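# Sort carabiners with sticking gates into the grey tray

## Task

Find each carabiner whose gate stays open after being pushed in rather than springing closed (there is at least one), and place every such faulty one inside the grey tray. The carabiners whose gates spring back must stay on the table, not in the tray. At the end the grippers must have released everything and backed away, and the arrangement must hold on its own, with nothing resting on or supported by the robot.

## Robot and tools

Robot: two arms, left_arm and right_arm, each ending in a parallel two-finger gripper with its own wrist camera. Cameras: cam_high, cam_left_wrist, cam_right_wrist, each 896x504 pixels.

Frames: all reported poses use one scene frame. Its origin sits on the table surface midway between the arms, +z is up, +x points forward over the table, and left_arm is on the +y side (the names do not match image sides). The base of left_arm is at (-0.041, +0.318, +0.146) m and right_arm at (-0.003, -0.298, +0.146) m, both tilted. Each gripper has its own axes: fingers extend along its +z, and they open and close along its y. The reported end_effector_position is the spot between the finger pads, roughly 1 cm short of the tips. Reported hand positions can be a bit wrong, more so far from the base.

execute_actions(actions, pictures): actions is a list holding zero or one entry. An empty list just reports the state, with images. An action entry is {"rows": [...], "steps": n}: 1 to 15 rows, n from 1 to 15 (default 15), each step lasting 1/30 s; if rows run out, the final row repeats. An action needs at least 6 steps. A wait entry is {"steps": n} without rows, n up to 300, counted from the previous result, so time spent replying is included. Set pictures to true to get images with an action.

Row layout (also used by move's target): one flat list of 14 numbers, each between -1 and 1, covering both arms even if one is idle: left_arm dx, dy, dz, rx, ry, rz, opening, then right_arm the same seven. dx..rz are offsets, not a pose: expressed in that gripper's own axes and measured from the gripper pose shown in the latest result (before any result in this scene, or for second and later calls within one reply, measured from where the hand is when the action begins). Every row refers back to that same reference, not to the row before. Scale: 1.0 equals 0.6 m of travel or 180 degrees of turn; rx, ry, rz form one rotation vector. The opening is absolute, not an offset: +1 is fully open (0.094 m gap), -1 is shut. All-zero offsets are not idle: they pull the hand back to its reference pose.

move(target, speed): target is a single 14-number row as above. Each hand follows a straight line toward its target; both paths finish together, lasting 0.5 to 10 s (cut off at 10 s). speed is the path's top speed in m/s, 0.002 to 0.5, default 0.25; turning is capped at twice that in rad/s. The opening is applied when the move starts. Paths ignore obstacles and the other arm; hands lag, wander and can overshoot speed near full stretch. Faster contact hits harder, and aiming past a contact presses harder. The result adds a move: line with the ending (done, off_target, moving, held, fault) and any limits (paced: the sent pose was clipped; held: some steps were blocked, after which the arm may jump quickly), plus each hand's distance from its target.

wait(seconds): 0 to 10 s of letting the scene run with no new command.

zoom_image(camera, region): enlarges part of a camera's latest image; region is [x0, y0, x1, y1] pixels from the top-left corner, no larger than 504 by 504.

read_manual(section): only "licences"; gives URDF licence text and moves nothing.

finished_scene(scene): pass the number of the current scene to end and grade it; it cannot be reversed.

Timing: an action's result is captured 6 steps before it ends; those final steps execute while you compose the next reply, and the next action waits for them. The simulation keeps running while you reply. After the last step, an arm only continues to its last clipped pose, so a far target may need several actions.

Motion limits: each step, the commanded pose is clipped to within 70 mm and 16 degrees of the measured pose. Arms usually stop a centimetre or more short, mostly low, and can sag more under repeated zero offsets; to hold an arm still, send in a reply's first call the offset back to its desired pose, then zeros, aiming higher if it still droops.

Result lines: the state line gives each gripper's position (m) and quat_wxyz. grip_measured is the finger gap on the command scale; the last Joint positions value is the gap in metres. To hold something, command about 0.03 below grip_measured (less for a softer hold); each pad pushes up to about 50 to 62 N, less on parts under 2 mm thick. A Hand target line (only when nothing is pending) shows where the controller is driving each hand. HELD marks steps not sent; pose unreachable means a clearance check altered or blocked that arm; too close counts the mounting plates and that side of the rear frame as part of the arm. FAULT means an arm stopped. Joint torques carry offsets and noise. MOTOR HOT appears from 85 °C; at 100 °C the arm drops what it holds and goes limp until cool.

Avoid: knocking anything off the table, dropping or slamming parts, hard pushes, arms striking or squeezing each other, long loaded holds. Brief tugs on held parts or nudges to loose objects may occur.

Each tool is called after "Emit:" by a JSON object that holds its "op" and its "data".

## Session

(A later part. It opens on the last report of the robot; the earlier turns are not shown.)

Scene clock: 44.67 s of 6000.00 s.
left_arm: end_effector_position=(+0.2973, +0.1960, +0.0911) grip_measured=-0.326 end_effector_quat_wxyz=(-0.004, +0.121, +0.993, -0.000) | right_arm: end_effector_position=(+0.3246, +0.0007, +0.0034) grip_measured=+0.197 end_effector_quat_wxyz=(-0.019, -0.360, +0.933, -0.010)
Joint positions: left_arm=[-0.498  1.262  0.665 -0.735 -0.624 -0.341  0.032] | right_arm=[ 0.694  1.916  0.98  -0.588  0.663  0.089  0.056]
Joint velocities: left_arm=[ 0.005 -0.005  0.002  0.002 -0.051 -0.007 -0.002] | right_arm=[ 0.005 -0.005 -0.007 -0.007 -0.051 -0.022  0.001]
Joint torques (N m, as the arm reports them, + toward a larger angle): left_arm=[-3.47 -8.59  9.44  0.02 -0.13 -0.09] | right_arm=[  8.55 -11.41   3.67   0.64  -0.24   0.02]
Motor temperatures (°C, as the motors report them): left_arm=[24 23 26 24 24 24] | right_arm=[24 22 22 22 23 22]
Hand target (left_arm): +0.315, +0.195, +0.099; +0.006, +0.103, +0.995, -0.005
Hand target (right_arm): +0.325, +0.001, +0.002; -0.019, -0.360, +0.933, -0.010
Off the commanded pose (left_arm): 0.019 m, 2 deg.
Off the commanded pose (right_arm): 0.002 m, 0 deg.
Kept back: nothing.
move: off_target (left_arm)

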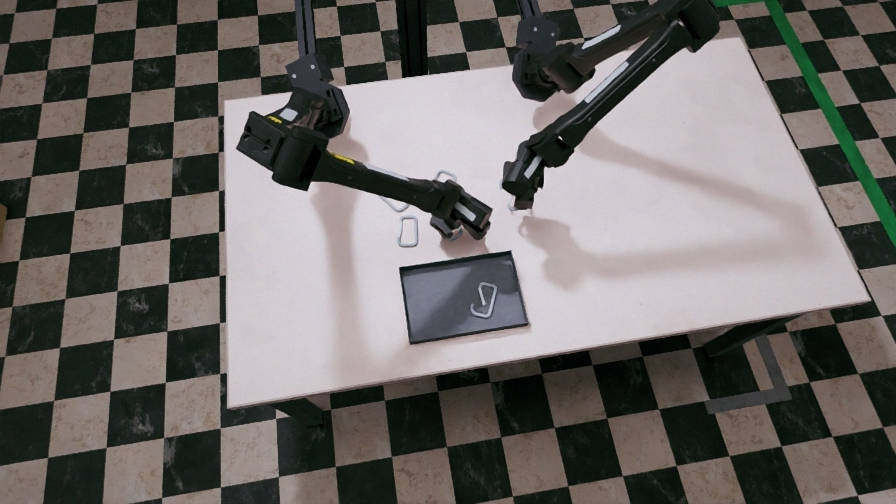

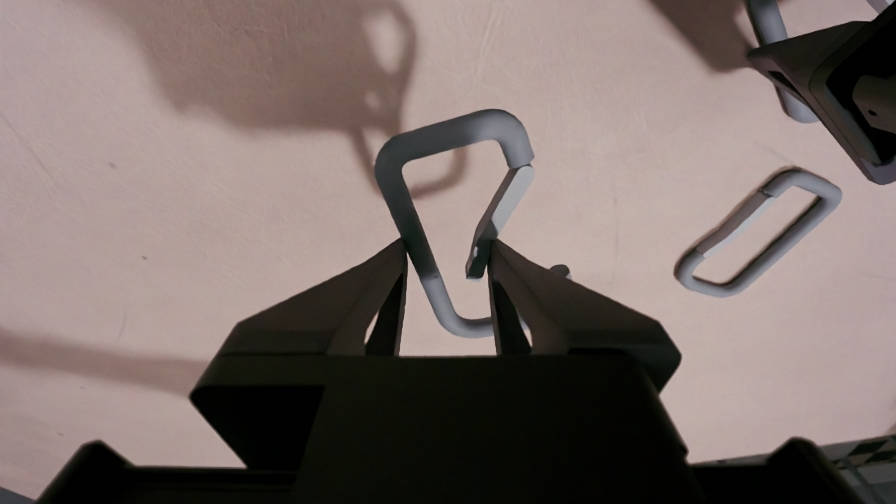

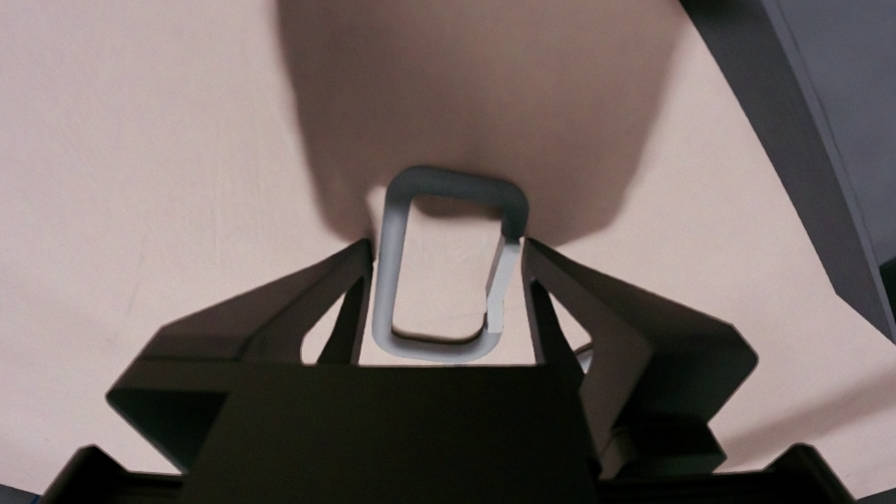

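Emit:
{"op": "move", "data": {"target": [-0.27,0.065,-0.02,0,0,0,-0.365,-0.02,0,-0.09,0,0,0,0.5], "speed": 0.3}}

Scene clock: 46.07 s of 6000.00 s.
left_arm: end_effector_position=(+0.4548, +0.1938, +0.1037) grip_measured=-0.326 end_effector_quat_wxyz=(-0.003, +0.120, +0.993, -0.001) | right_arm: end_effector_position=(+0.3198, -0.0018, +0.0402) grip_measured=+0.497 end_effector_quat_wxyz=(-0.036, -0.371, +0.928, -0.018)
Joint positions: left_arm=[-0.354  1.439  1.095 -0.889 -0.583 -0.175  0.032] | right_arm=[ 0.748  1.865  1.006 -0.754  0.663  0.163  0.07 ]
Joint velocities: left_arm=[-0.015 -0.015  0.012  0.007 -0.022 -0.037  0.002] | right_arm=[-0.015 -0.024 -0.017 -0.007  0.081  0.007 -0.   ]
Joint torques (N m, as the arm reports them, + toward a larger angle): left_arm=[ -5.55 -11.62   9.61   0.17  -0.02   0.04] | right_arm=[  9.67 -12.84   6.34  -0.38  -0.13   0.17]
Motor temperatures (°C, as the motors report them): left_arm=[24 23 26 24 24 24] | right_arm=[24 22 22 22 23 22]
Hand target (left_arm): +0.464, +0.193, +0.104; -0.003, +0.121, +0.993, -0.001
Hand target (right_arm): +0.335, +0.010, +0.057; -0.019, -0.360, +0.933, -0.010
Off the commanded pose (left_arm): 0.009 m, 0 deg.
Off the commanded pose (right_arm): 0.026 m, 3 deg.
Kept back: nothing.
move: off_target (right_arm)

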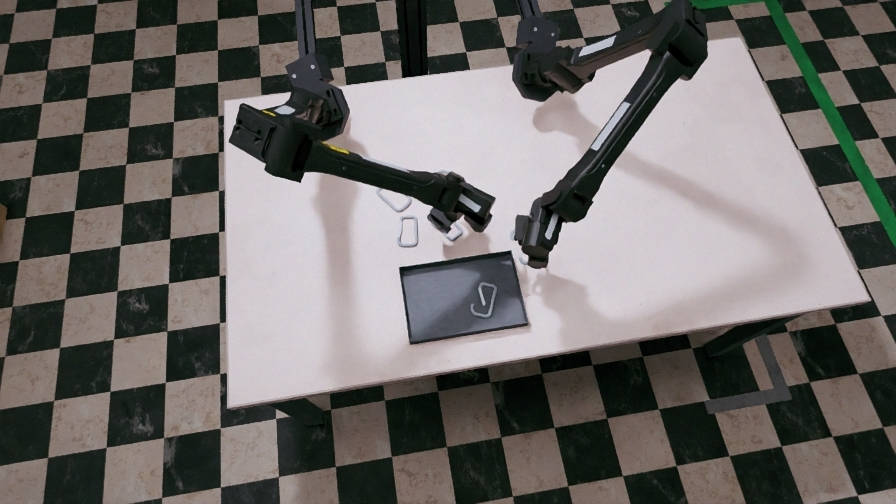

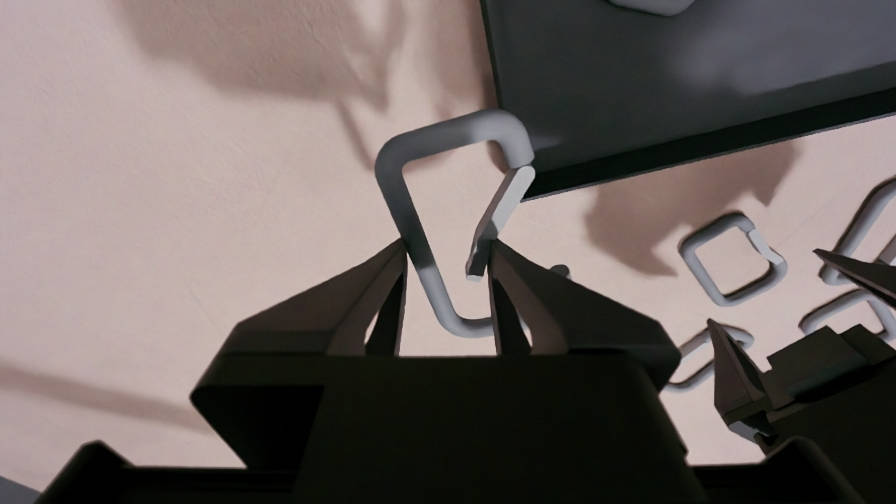

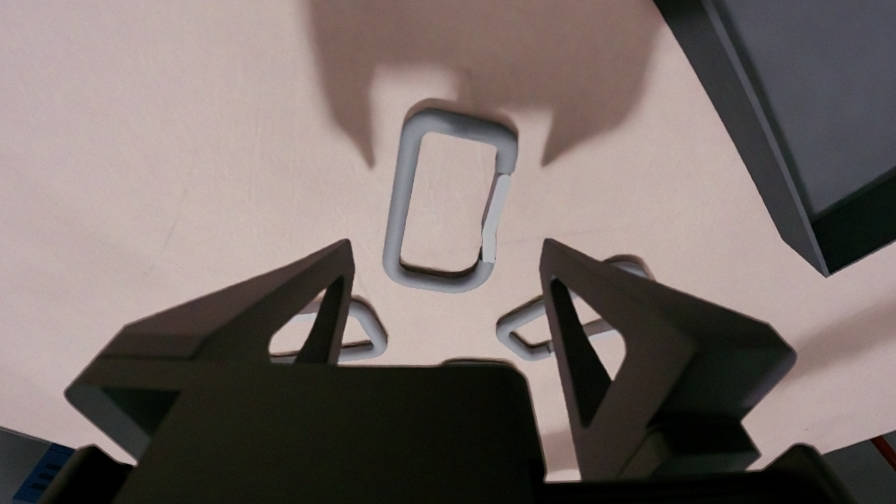

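Emit:
{"op": "move", "data": {"target": [-0.255,-0.339,0.017,0,0,0,-0.365,0.144,0.147,-0.015,-0.02,-0.019,0.464,0.5], "speed": 0.4}}

Scene clock: 49.07 s of 6000.00 s.
left_arm: end_effector_position=(+0.5407, -0.0310, +0.0815) grip_measured=-0.326 end_effector_quat_wxyz=(-0.016, +0.128, +0.992, +0.007) | right_arm: end_effector_position=(+0.2045, -0.0000, +0.0542) grip_measured=+0.498 end_effector_quat_wxyz=(-0.000, +0.342, +0.940, -0.004)
Joint positions: left_arm=[-0.562  2.052  1.801 -1.16  -0.637 -0.425  0.032] | right_arm=[ 0.965  1.87   0.786 -0.609  0.661  1.841  0.07 ]
Joint velocities: left_arm=[-0.015 -0.015  0.002 -0.002 -0.095  0.007 -0.   ] | right_arm=[-0.015 -0.005 -0.002  0.002  0.022  0.095 -0.001]
Joint torques (N m, as the arm reports them, + toward a larger angle): left_arm=[-11.77 -17.48  12.39   0.03  -0.31  -0.06] | right_arm=[ 8.57 -8.54  3.88  0.71 -0.02  0.13]
Motor temperatures (°C, as the motors report them): left_arm=[24 23 26 24 24 24] | right_arm=[24 22 22 22 23 22]
Hand target (left_arm): +0.553, -0.040, +0.093; -0.004, +0.120, +0.993, +0.000
Hand target (right_arm): +0.199, +0.003, +0.055; +0.003, +0.342, +0.940, -0.001
Off the commanded pose (left_arm): 0.020 m, 2 deg.
Off the commanded pose (right_arm): 0.008 m, 0 deg.
Kept back: nothing.
move: off_target (left_arm)

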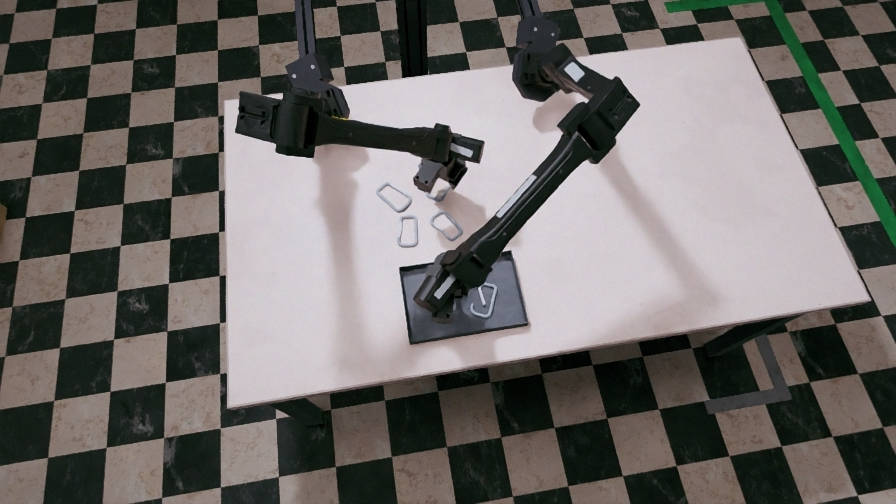

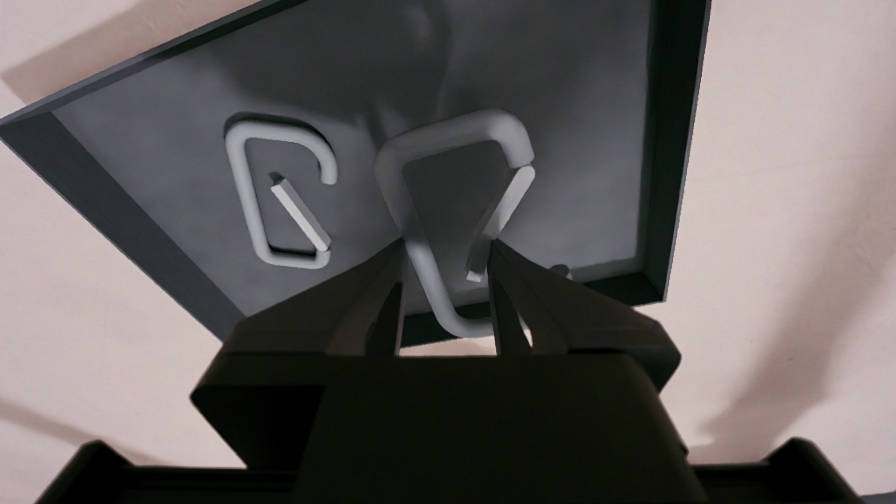

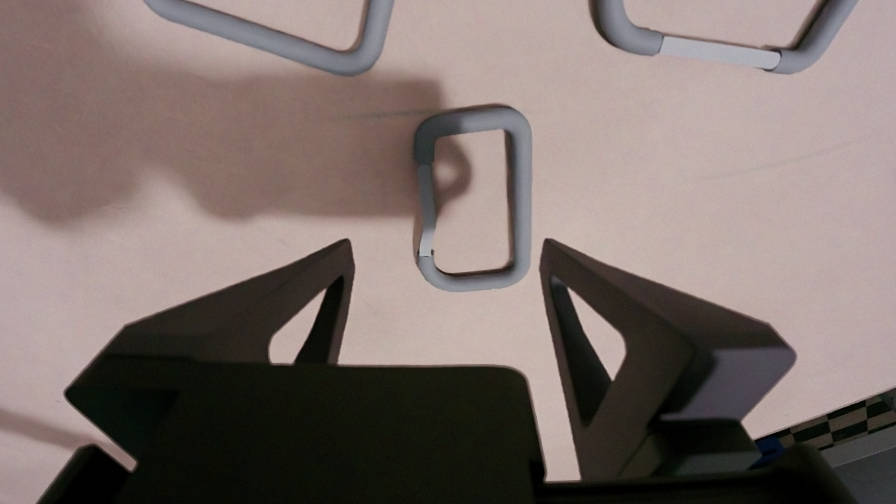

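Emit:
{"op": "move", "data": {"target": [-0.01,0,0.105,0,-0.01,0,-0.365,0.01,-0.02,0.062,0,0,-0.033,0.6], "speed": 0.12}}

Scene clock: 50.37 s of 6000.00 s.
left_arm: end_effector_position=(+0.5481, -0.0311, +0.0251) grip_measured=-0.326 end_effector_quat_wxyz=(+0.002, +0.124, +0.992, +0.003) | right_arm: end_effector_position=(+0.1915, -0.0037, +0.0214) grip_measured=+0.597 end_effector_quat_wxyz=(-0.002, +0.296, +0.955, -0.005)
Joint positions: left_arm=[-0.507  2.098  1.758 -0.988 -0.637 -0.341  0.032] | right_arm=[ 0.93   1.94   0.749 -0.476  0.661  1.7    0.075]
Joint velocities: left_arm=[-0.005 -0.015 -0.007 -0.012  0.022  0.007 -0.   ] | right_arm=[-0.015 -0.024 -0.002  0.007  0.022 -0.022 -0.   ]
Joint torques (N m, as the arm reports them, + toward a larger angle): left_arm=[-11.31 -18.54   6.87   0.78  -0.13   0.14] | right_arm=[ 6.87 -8.87  3.04  1.13 -0.02 -0.11]
Motor temperatures (°C, as the motors report them): left_arm=[24 23 26 24 24 24] | right_arm=[24 22 22 22 23 22]
Hand target (left_arm): +0.545, -0.031, +0.018; +0.000, +0.128, +0.992, +0.004
Hand target (right_arm): +0.192, -0.005, +0.018; -0.001, +0.293, +0.956, -0.004
Off the commanded pose (left_arm): 0.008 m, 1 deg.
Off the commanded pose (right_arm): 0.005 m, 0 deg.
Kept back: nothing.
move: done

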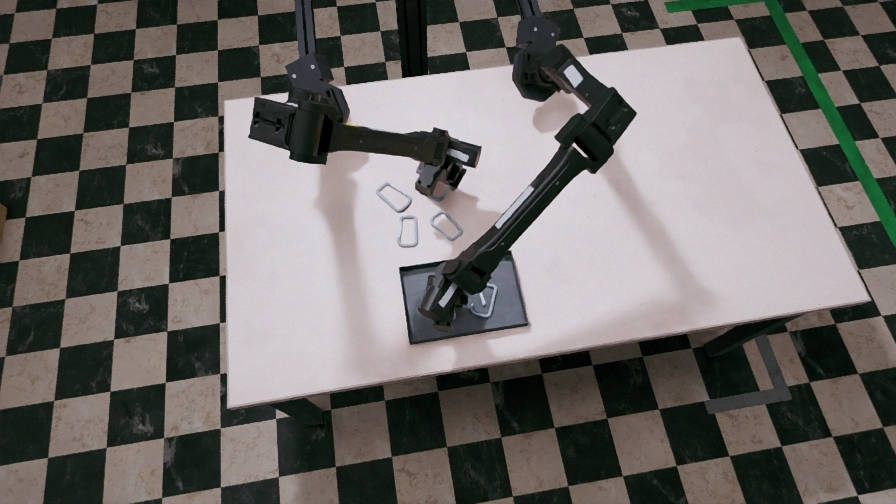

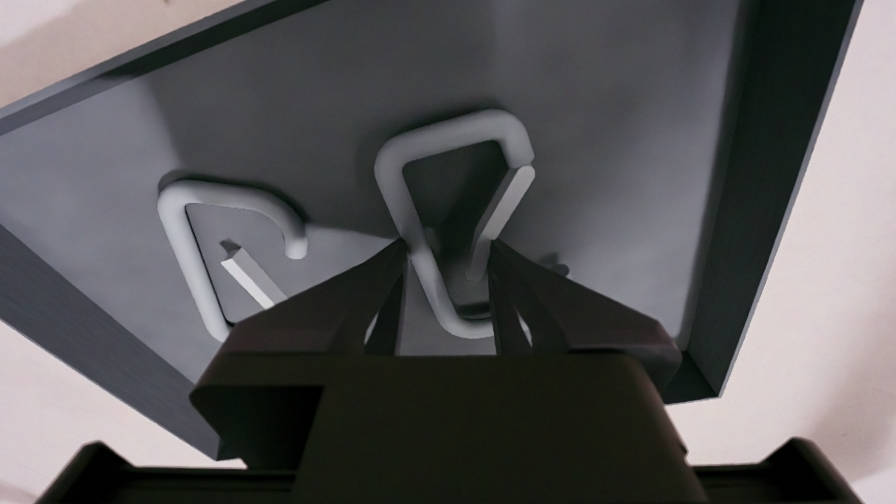

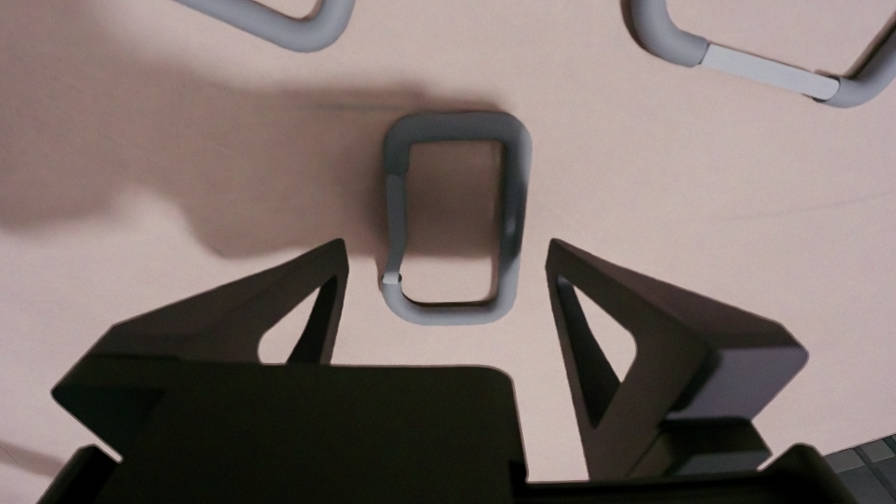

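Emit:
{"op": "move", "data": {"target": [0,0,0.024,0,0,0,-0.365,-0.014,-0.004,0.027,0,0,0,0.6], "speed": 0.04}}

Emit:
{"op": "execute_actions", "data": {"actions": [{"rows": [[0,0,0,0,0,0,0.1,0,0,0,0,0,0,-0.25]], "steps": 14}], "pictures": true}}

Scene clock: 51.40 s of 6000.00 s.
left_arm: end_effector_position=(+0.5514, -0.0333, +0.0252) grip_measured=-0.326 end_effector_quat_wxyz=(+0.009, +0.122, +0.992, -0.000) | right_arm: end_effector_position=(+0.1985, -0.0080, +0.0105) grip_measured=+0.597 end_effector_quat_wxyz=(-0.003, +0.301, +0.954, -0.003)
Joint positions: left_arm=[-0.507  2.098  1.758 -0.969 -0.637 -0.333  0.032] | right_arm=[ 0.891  1.945  0.739 -0.428  0.661  1.659  0.075]
Joint velocities: left_arm=[ 0.005 -0.005 -0.002 -0.027  0.022 -0.051 -0.001] | right_arm=[-0.005 -0.015 -0.002  0.002 -0.022  0.007 -0.   ]
Joint torques (N m, as the arm reports them, + toward a larger angle): left_arm=[ -9.28 -17.45   7.29   0.98  -0.04   0.04] | right_arm=[ 6.89 -8.48  2.63  1.15 -0.07 -0.06]
Motor temperatures (°C, as the motors report them): left_arm=[24 23 26 24 24 24] | right_arm=[24 22 22 22 23 22]
Hand target (left_arm): +0.548, -0.031, +0.011; +0.002, +0.124, +0.992, +0.003
Hand target (right_arm): +0.197, -0.011, +0.006; -0.003, +0.296, +0.955, -0.005
Off the commanded pose (left_arm): 0.015 m, 1 deg.
Off the commanded pose (right_arm): 0.006 m, 1 deg.
Kept back: nothing.
move: off_target (left_arm)

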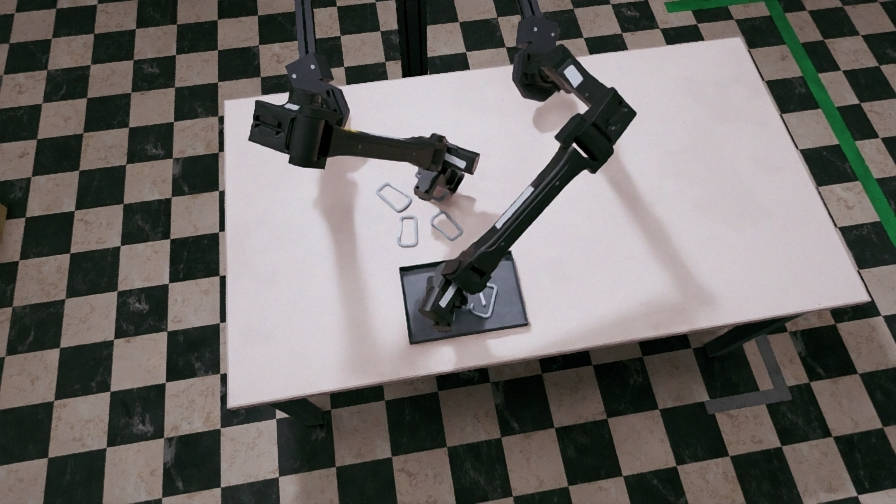

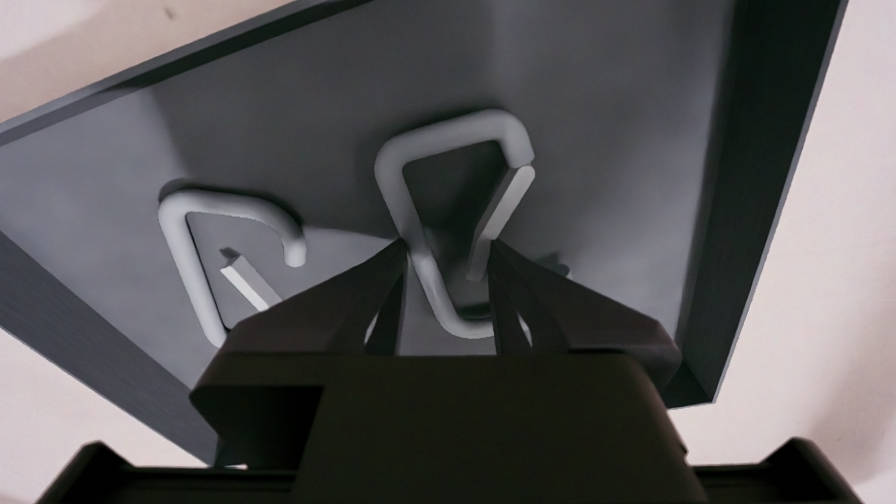

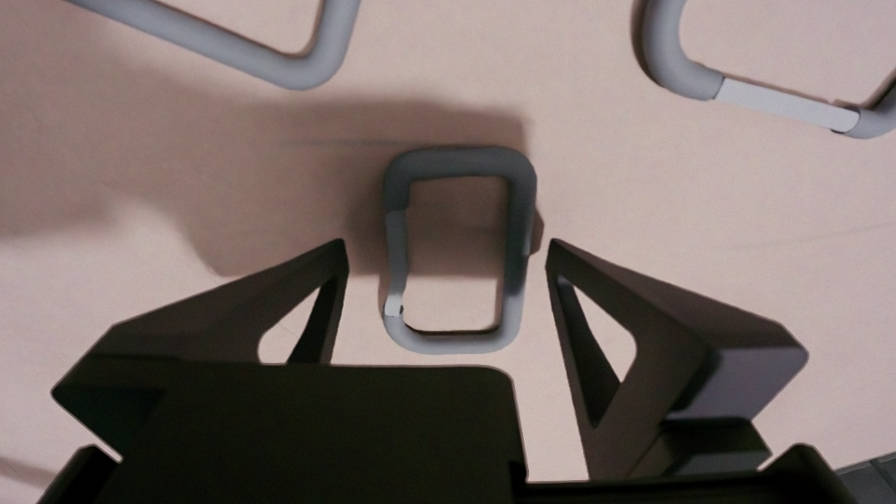

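Scene clock: 51.67 s of 6000.00 s.
left_arm: end_effector_position=(+0.5514, -0.0333, +0.0252) grip_measured=+0.098 end_effector_quat_wxyz=(+0.009, +0.122, +0.992, -0.000) | right_arm: end_effector_position=(+0.1998, -0.0060, +0.0137) grip_measured=-0.247 end_effector_quat_wxyz=(-0.002, +0.300, +0.954, +0.001)
Joint positions: left_arm=[-0.507  2.098  1.758 -0.969 -0.637 -0.333  0.052] | right_arm=[ 0.897  1.938  0.741 -0.43   0.662  1.659  0.035]
Joint velocities: left_arm=[-0.005  0.005 -0.012 -0.012 -0.066  0.007  0.   ] | right_arm=[ 0.015  0.005  0.007 -0.002 -0.066  0.007 -0.001]
Joint torques (N m, as the arm reports them, + toward a larger angle): left_arm=[-11.1  -18.23   7.58   0.51  -0.18   0.  ] | right_arm=[ 6.71 -8.66  3.09  0.55 -0.2   0.01]
Motor temperatures (°C, as the motors report them): left_arm=[24 23 26 24 24 24] | right_arm=[24 22 22 22 23 22]
Steps of this call (steps 1 to 8: the first 8 steps of this action). Readings (end_effector_position):
1: left_arm (+0.5514, -0.0333, +0.0252) | right_arm (+0.1985, -0.0080, +0.0105)
2: left_arm (+0.5514, -0.0333, +0.0252) | right_arm (+0.1985, -0.0080, +0.0105)
4: left_arm (+0.5514, -0.0333, +0.0252) | right_arm (+0.2000, -0.0054, +0.0142)
8: the state above

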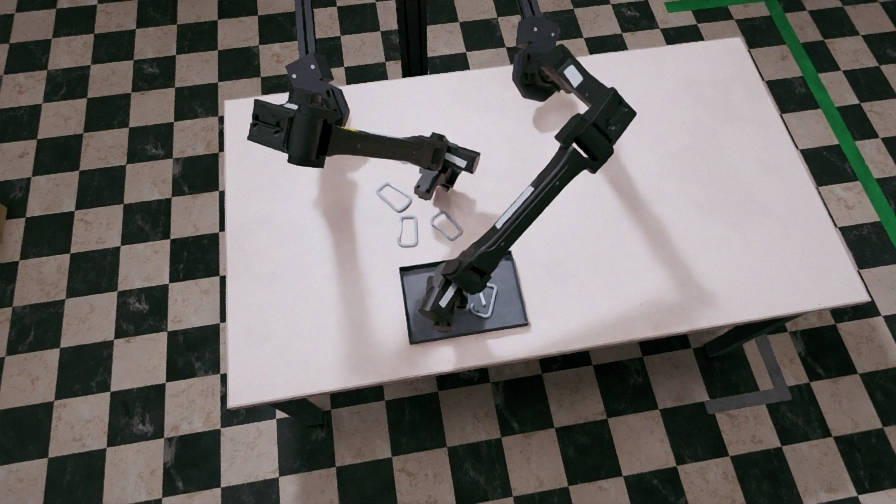

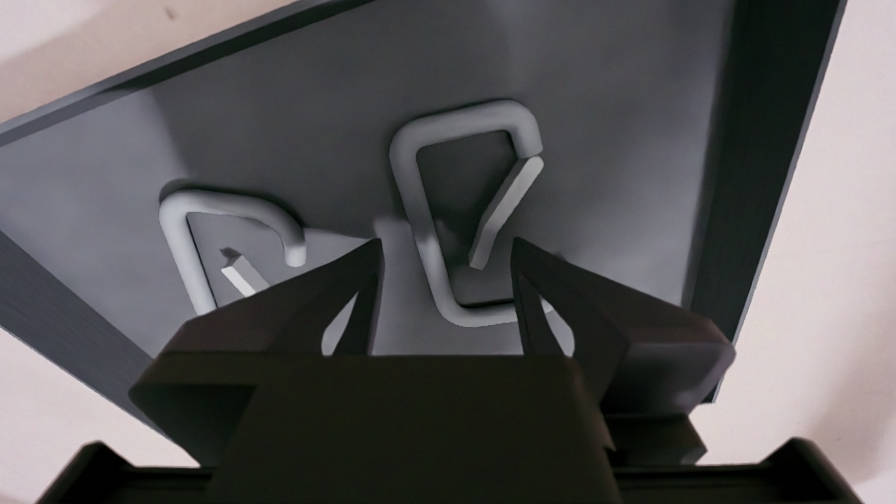

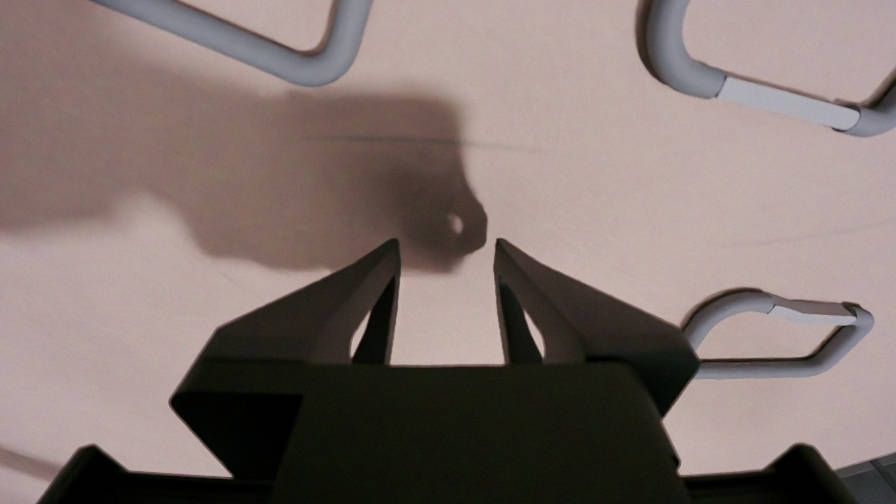

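Emit:
{"op": "move", "data": {"target": [0,0,-0.13,0,0,0,0.1,0,0,-0.12,0,0,0,0.5], "speed": 0.25}}

Scene clock: 52.80 s of 6000.00 s.
left_arm: end_effector_position=(+0.5351, -0.0333, +0.0979) grip_measured=+0.098 end_effector_quat_wxyz=(+0.002, +0.136, +0.991, +0.002) | right_arm: end_effector_position=(+0.1914, -0.0204, +0.0755) grip_measured=+0.497 end_effector_quat_wxyz=(-0.001, +0.288, +0.957, -0.010)
Joint positions: left_arm=[-0.586  2.014  1.758 -1.13  -0.652 -0.413  0.052] | right_arm=[ 1.01   1.799  0.741 -0.684  0.655  1.793  0.07 ]
Joint velocities: left_arm=[-0.005 -0.005  0.012 -0.002 -0.051 -0.081 -0.001] | right_arm=[-0.015 -0.024  0.007  0.012  0.007  0.007 -0.001]
Joint torques (N m, as the arm reports them, + toward a larger angle): left_arm=[-11.11 -18.2   11.67   0.24  -0.3   -0.05] | right_arm=[ 7.45 -8.66  6.58 -0.36 -0.29  0.17]
Motor temperatures (°C, as the motors report them): left_arm=[25 24 26 24 24 24] | right_arm=[24 22 22 22 23 22]
Hand target (left_arm): +0.549, -0.033, +0.103; +0.009, +0.122, +0.992, -0.000
Hand target (right_arm): +0.201, -0.007, +0.085; -0.001, +0.300, +0.954, +0.001
Off your previous action's commanded pose (left_arm): 0.000 m, 0 deg at its last step (step 6 of this call).
Off your previous action's commanded pose (right_arm): 0.004 m, 0 deg at its last step (step 6 of this call).
Off the commanded pose (left_arm): 0.016 m, 2 deg.
Off the commanded pose (right_arm): 0.019 m, 2 deg.
Kept back: nothing.
move: off_target (left_arm, right_arm)

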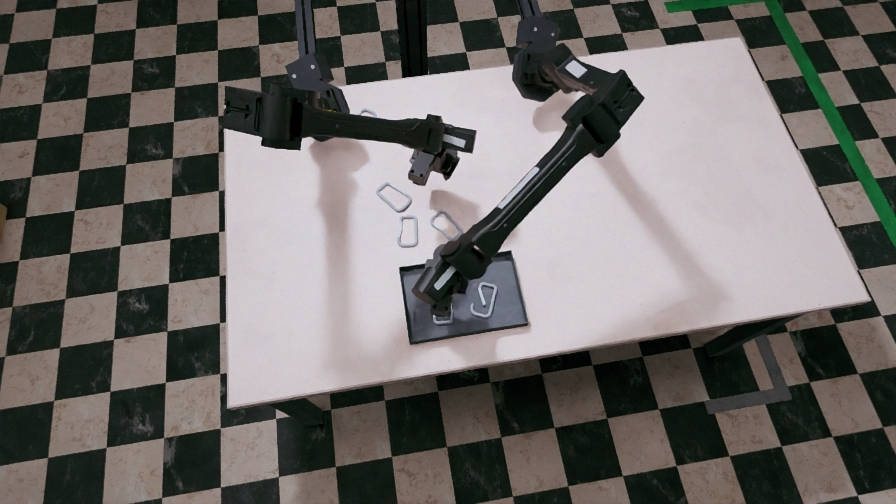

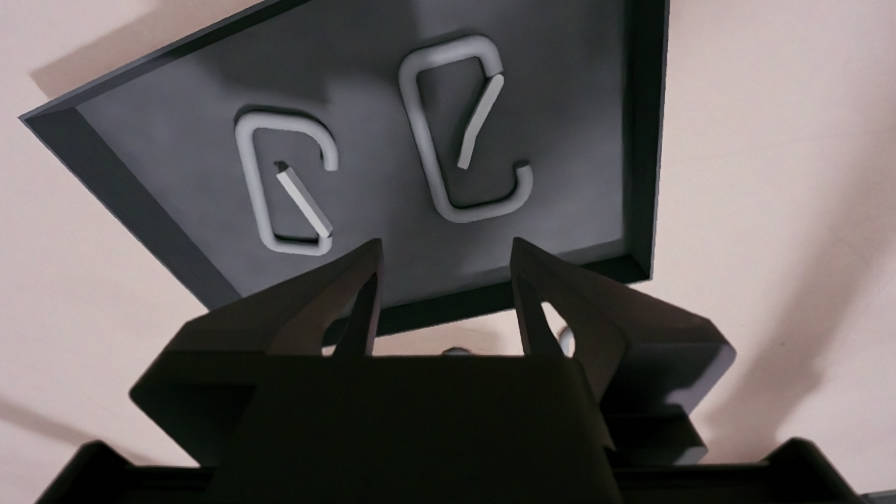

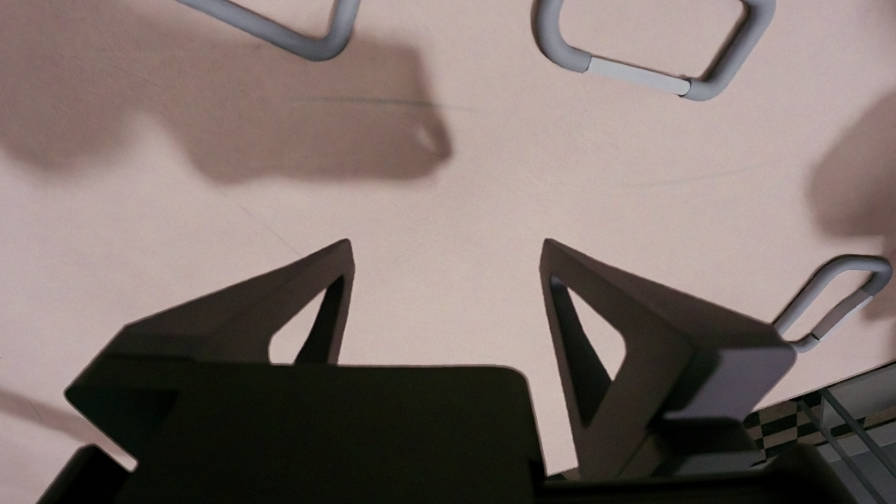

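Emit:
{"op": "move", "data": {"target": [0.456,0.392,-0.083,0,0,0,0.5,-0.035,-0.237,-0.092,0,0,-0.297,0.5], "speed": 0.4}}

Scene clock: 55.07 s of 6000.00 s.
left_arm: end_effector_position=(+0.3428, +0.2669, +0.1525) grip_measured=+0.498 end_effector_quat_wxyz=(+0.015, +0.125, +0.992, -0.002) | right_arm: end_effector_position=(+0.1326, -0.1451, +0.1304) grip_measured=+0.498 end_effector_quat_wxyz=(-0.003, -0.156, +0.988, -0.009)
Joint positions: left_arm=[-0.388  1.021  0.754 -0.946 -0.602 -0.18   0.07 ] | right_arm=[ 1.195  1.383  0.442 -0.931  0.615  1.116  0.07 ]
Joint velocities: left_arm=[-0.005 -0.005 -0.007  0.007 -0.007 -0.007 -0.   ] | right_arm=[-0.015 -0.005  0.002 -0.022 -0.037 -0.095  0.   ]
Joint torques (N m, as the arm reports them, + toward a larger angle): left_arm=[-2.56 -6.75  6.63  0.27 -0.03  0.07] | right_arm=[ 4.11 -3.38  5.08 -0.18 -0.28 -0.08]
Motor temperatures (°C, as the motors report them): left_arm=[25 24 26 24 24 24] | right_arm=[24 22 22 22 23 22]
Hand target (left_arm): +0.336, +0.267, +0.147; +0.003, +0.135, +0.991, +0.001
Hand target (right_arm): +0.130, -0.148, +0.132; -0.003, -0.173, +0.985, -0.010
Off the commanded pose (left_arm): 0.009 m, 2 deg.
Off the commanded pose (right_arm): 0.006 m, 2 deg.
Kept back: nothing.
move: done

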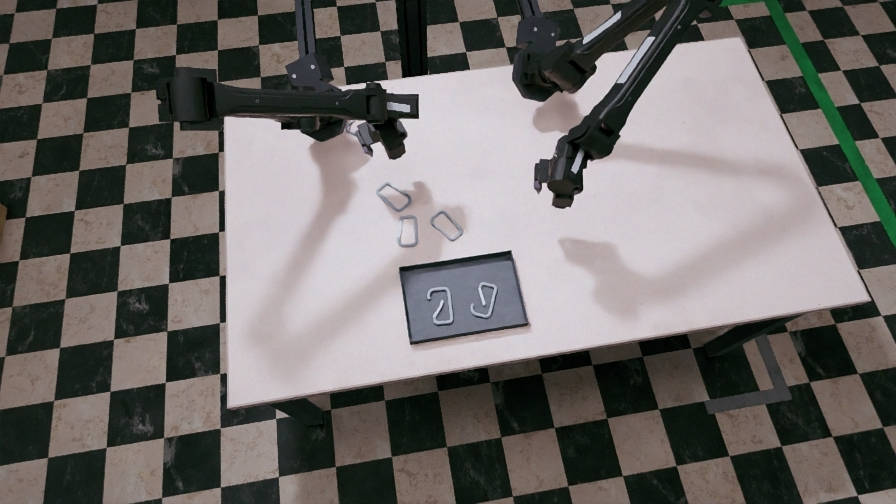

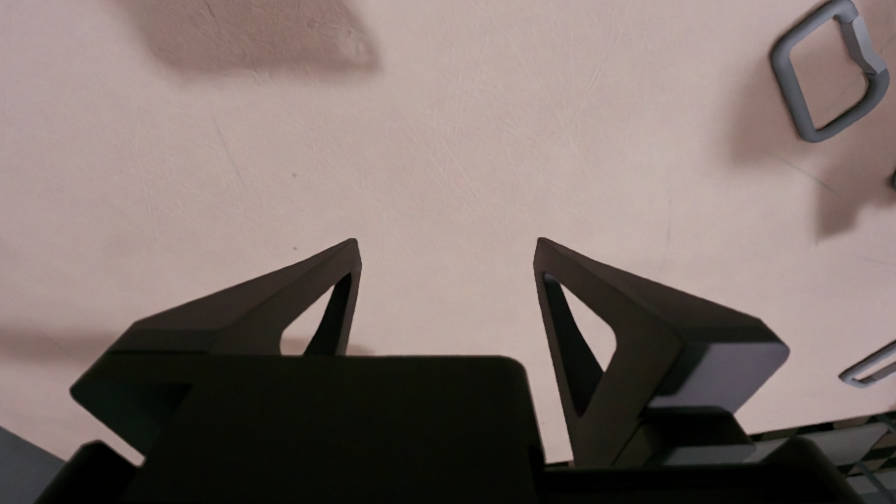

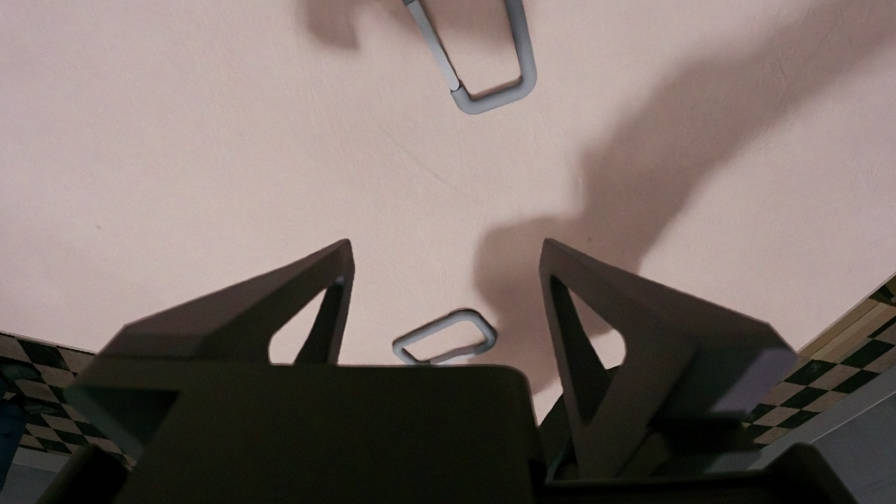

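Emit:
{"op": "move", "data": {"target": [-0.01,0,-0.01,0,0,0,0.5,0.30,0.01,0.083,-0.0015,-0.007,-0.572,0.5], "speed": 0.3}}

Scene clock: 58.97 s of 6000.00 s.
left_arm: end_effector_position=(+0.3400, +0.2682, +0.1524) grip_measured=+0.498 end_effector_quat_wxyz=(+0.009, +0.128, +0.992, -0.000) | right_arm: end_effector_position=(-0.0148, -0.1882, +0.0890) grip_measured=+0.498 end_effector_quat_wxyz=(+0.000, +0.803, -0.595, +0.009)
Joint positions: left_arm=[-0.388  1.021  0.754 -0.96  -0.602 -0.182  0.07 ] | right_arm=[ 1.831  1.794  0.289 -0.673  0.345  0.207  0.07 ]
Joint velocities: left_arm=[-0.015  0.005 -0.007  0.012  0.022 -0.095 -0.001] | right_arm=[-0.005  0.005  0.002  0.007 -0.007 -0.051  0.   ]
Joint torques (N m, as the arm reports them, + toward a larger angle): left_arm=[-3.44 -7.19  9.95  0.15 -0.3  -0.07] | right_arm=[ 1.15 -3.19  4.96  0.52 -0.2   0.04]
Motor temperatures (°C, as the motors report them): left_arm=[24 23 26 24 24 24] | right_arm=[24 22 22 22 23 22]
Hand target (left_arm): +0.348, +0.265, +0.159; +0.015, +0.125, +0.992, -0.002
Hand target (right_arm): -0.014, -0.188, +0.089; +0.001, +0.801, -0.599, +0.008
Off the commanded pose (left_arm): 0.011 m, 1 deg.
Off the commanded pose (right_arm): 0.028 m, 14 deg.
Kept back: nothing.
move: held (right_arm), off_target (left_arm); limits=held; held on 16 of 100 steps (right_arm), including the last (right_arm)
pose unreachable (right arm): on one or more control steps of this call this arm could not follow its commanded pose, so it was not sent that pose on those steps. On the call's last step it was still not sent that pose. It may still have moved: this result reports where it is.
cause: the commanded pose would bring two parts of the arm too close to each other (its gripper housing and its base, with joints 1 (waist) to 6 (wrist roll) between them).

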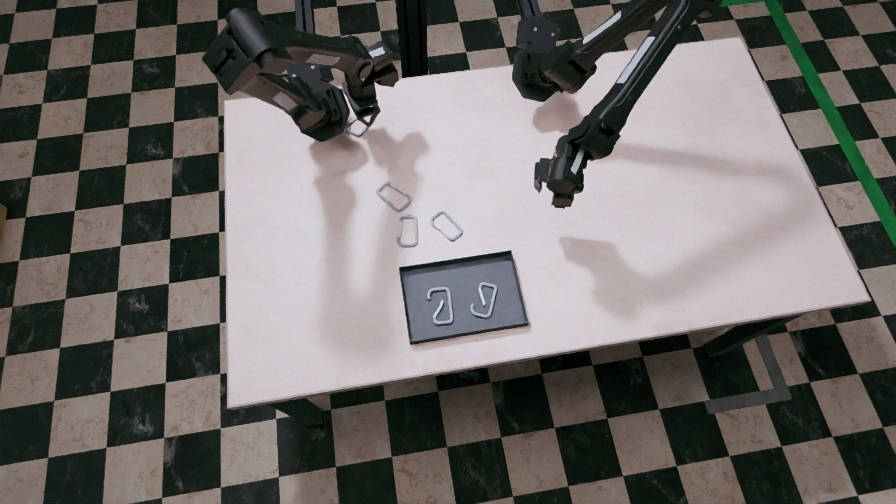

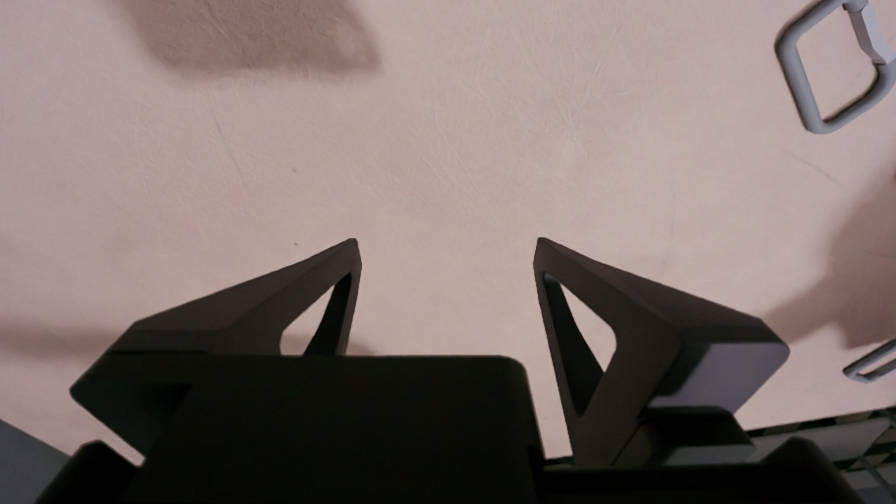

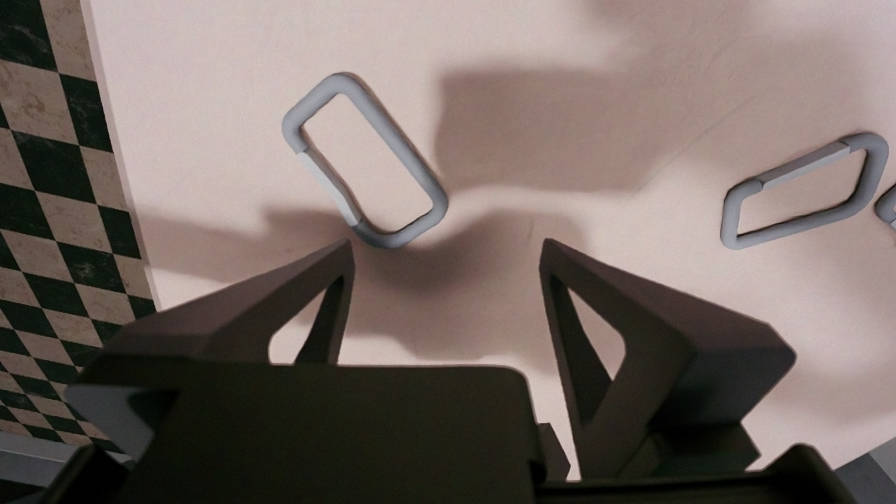

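Emit:
{"op": "move", "data": {"target": [0,0,0,0,0,0,0.5,-0.055,0.105,0.065,0.034,0.1076,-0.1923,0.6], "speed": 0.15}}

Scene clock: 62.43 s of 6000.00 s.
left_arm: end_effector_position=(+0.3400, +0.2682, +0.1524) grip_measured=+0.498 end_effector_quat_wxyz=(+0.009, +0.128, +0.992, -0.000) | right_arm: end_effector_position=(-0.0727, -0.1819, +0.0470) grip_measured=+0.598 end_effector_quat_wxyz=(+0.062, +0.925, -0.332, +0.176)
Joint positions: left_arm=[-0.388  1.021  0.754 -0.96  -0.602 -0.182  0.07 ] | right_arm=[ 2.087  2.38   0.581 -0.797  0.24  -0.087  0.075]
Joint velocities: left_arm=[-0.005 -0.005  0.007  0.007 -0.022 -0.007 -0.001] | right_arm=[-0.005 -0.005  0.002  0.002  0.022 -0.066  0.   ]
Joint torques (N m, as the arm reports them, + toward a larger angle): left_arm=[-2.78 -7.59  7.63  0.53 -0.16  0.01] | right_arm=[ 2.26 -8.35  5.23 -0.95 -0.35 -0.06]
Motor temperatures (°C, as the motors report them): left_arm=[24 23 26 24 24 24] | right_arm=[24 22 23 22 23 22]
Hand target (left_arm): +0.340, +0.268, +0.152; +0.009, +0.128, +0.992, -0.000
Hand target (right_arm): -0.081, -0.173, +0.050; +0.060, +0.928, -0.323, +0.174
Off the commanded pose (left_arm): 0.000 m, 0 deg.
Off the commanded pose (right_arm): 0.013 m, 1 deg.
Kept back: nothing.
move: off_target (right_arm)

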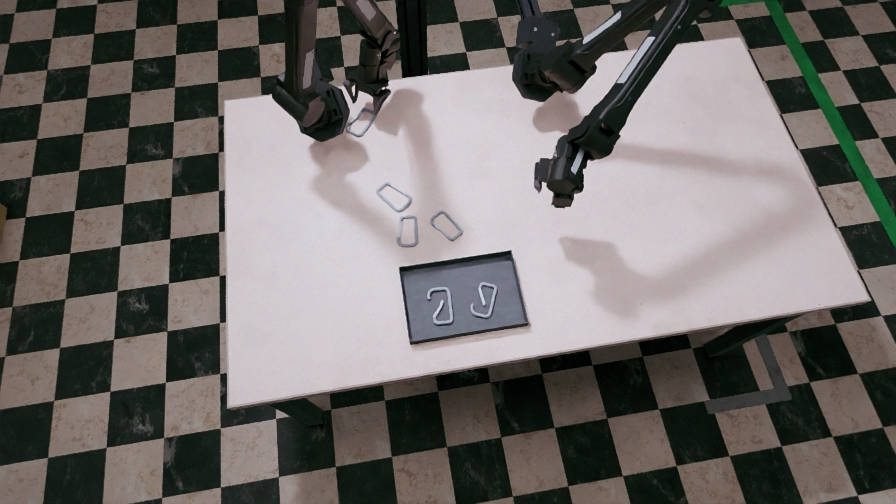

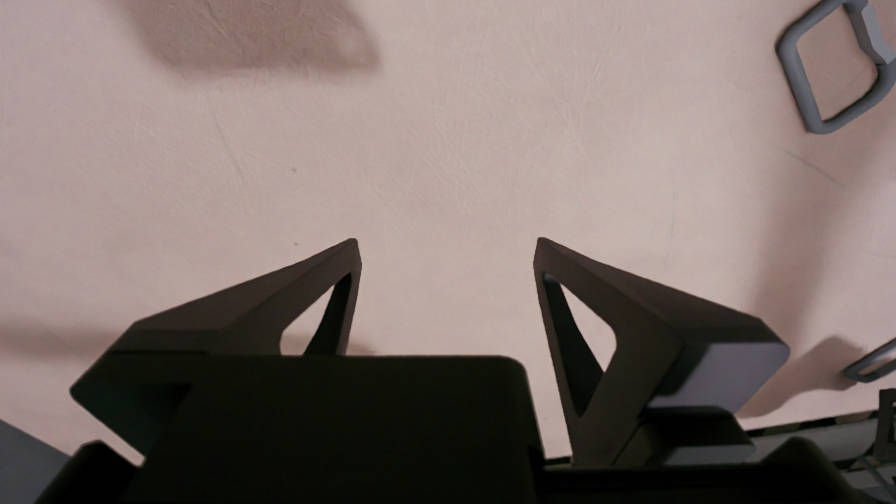

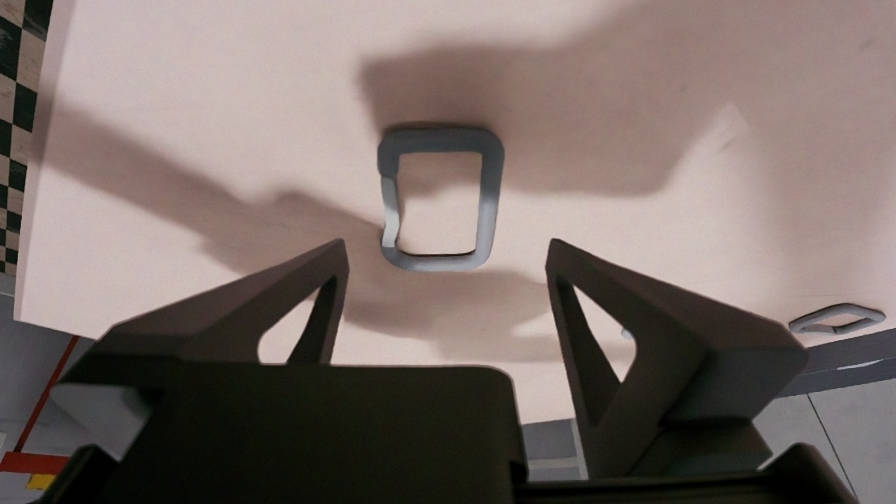

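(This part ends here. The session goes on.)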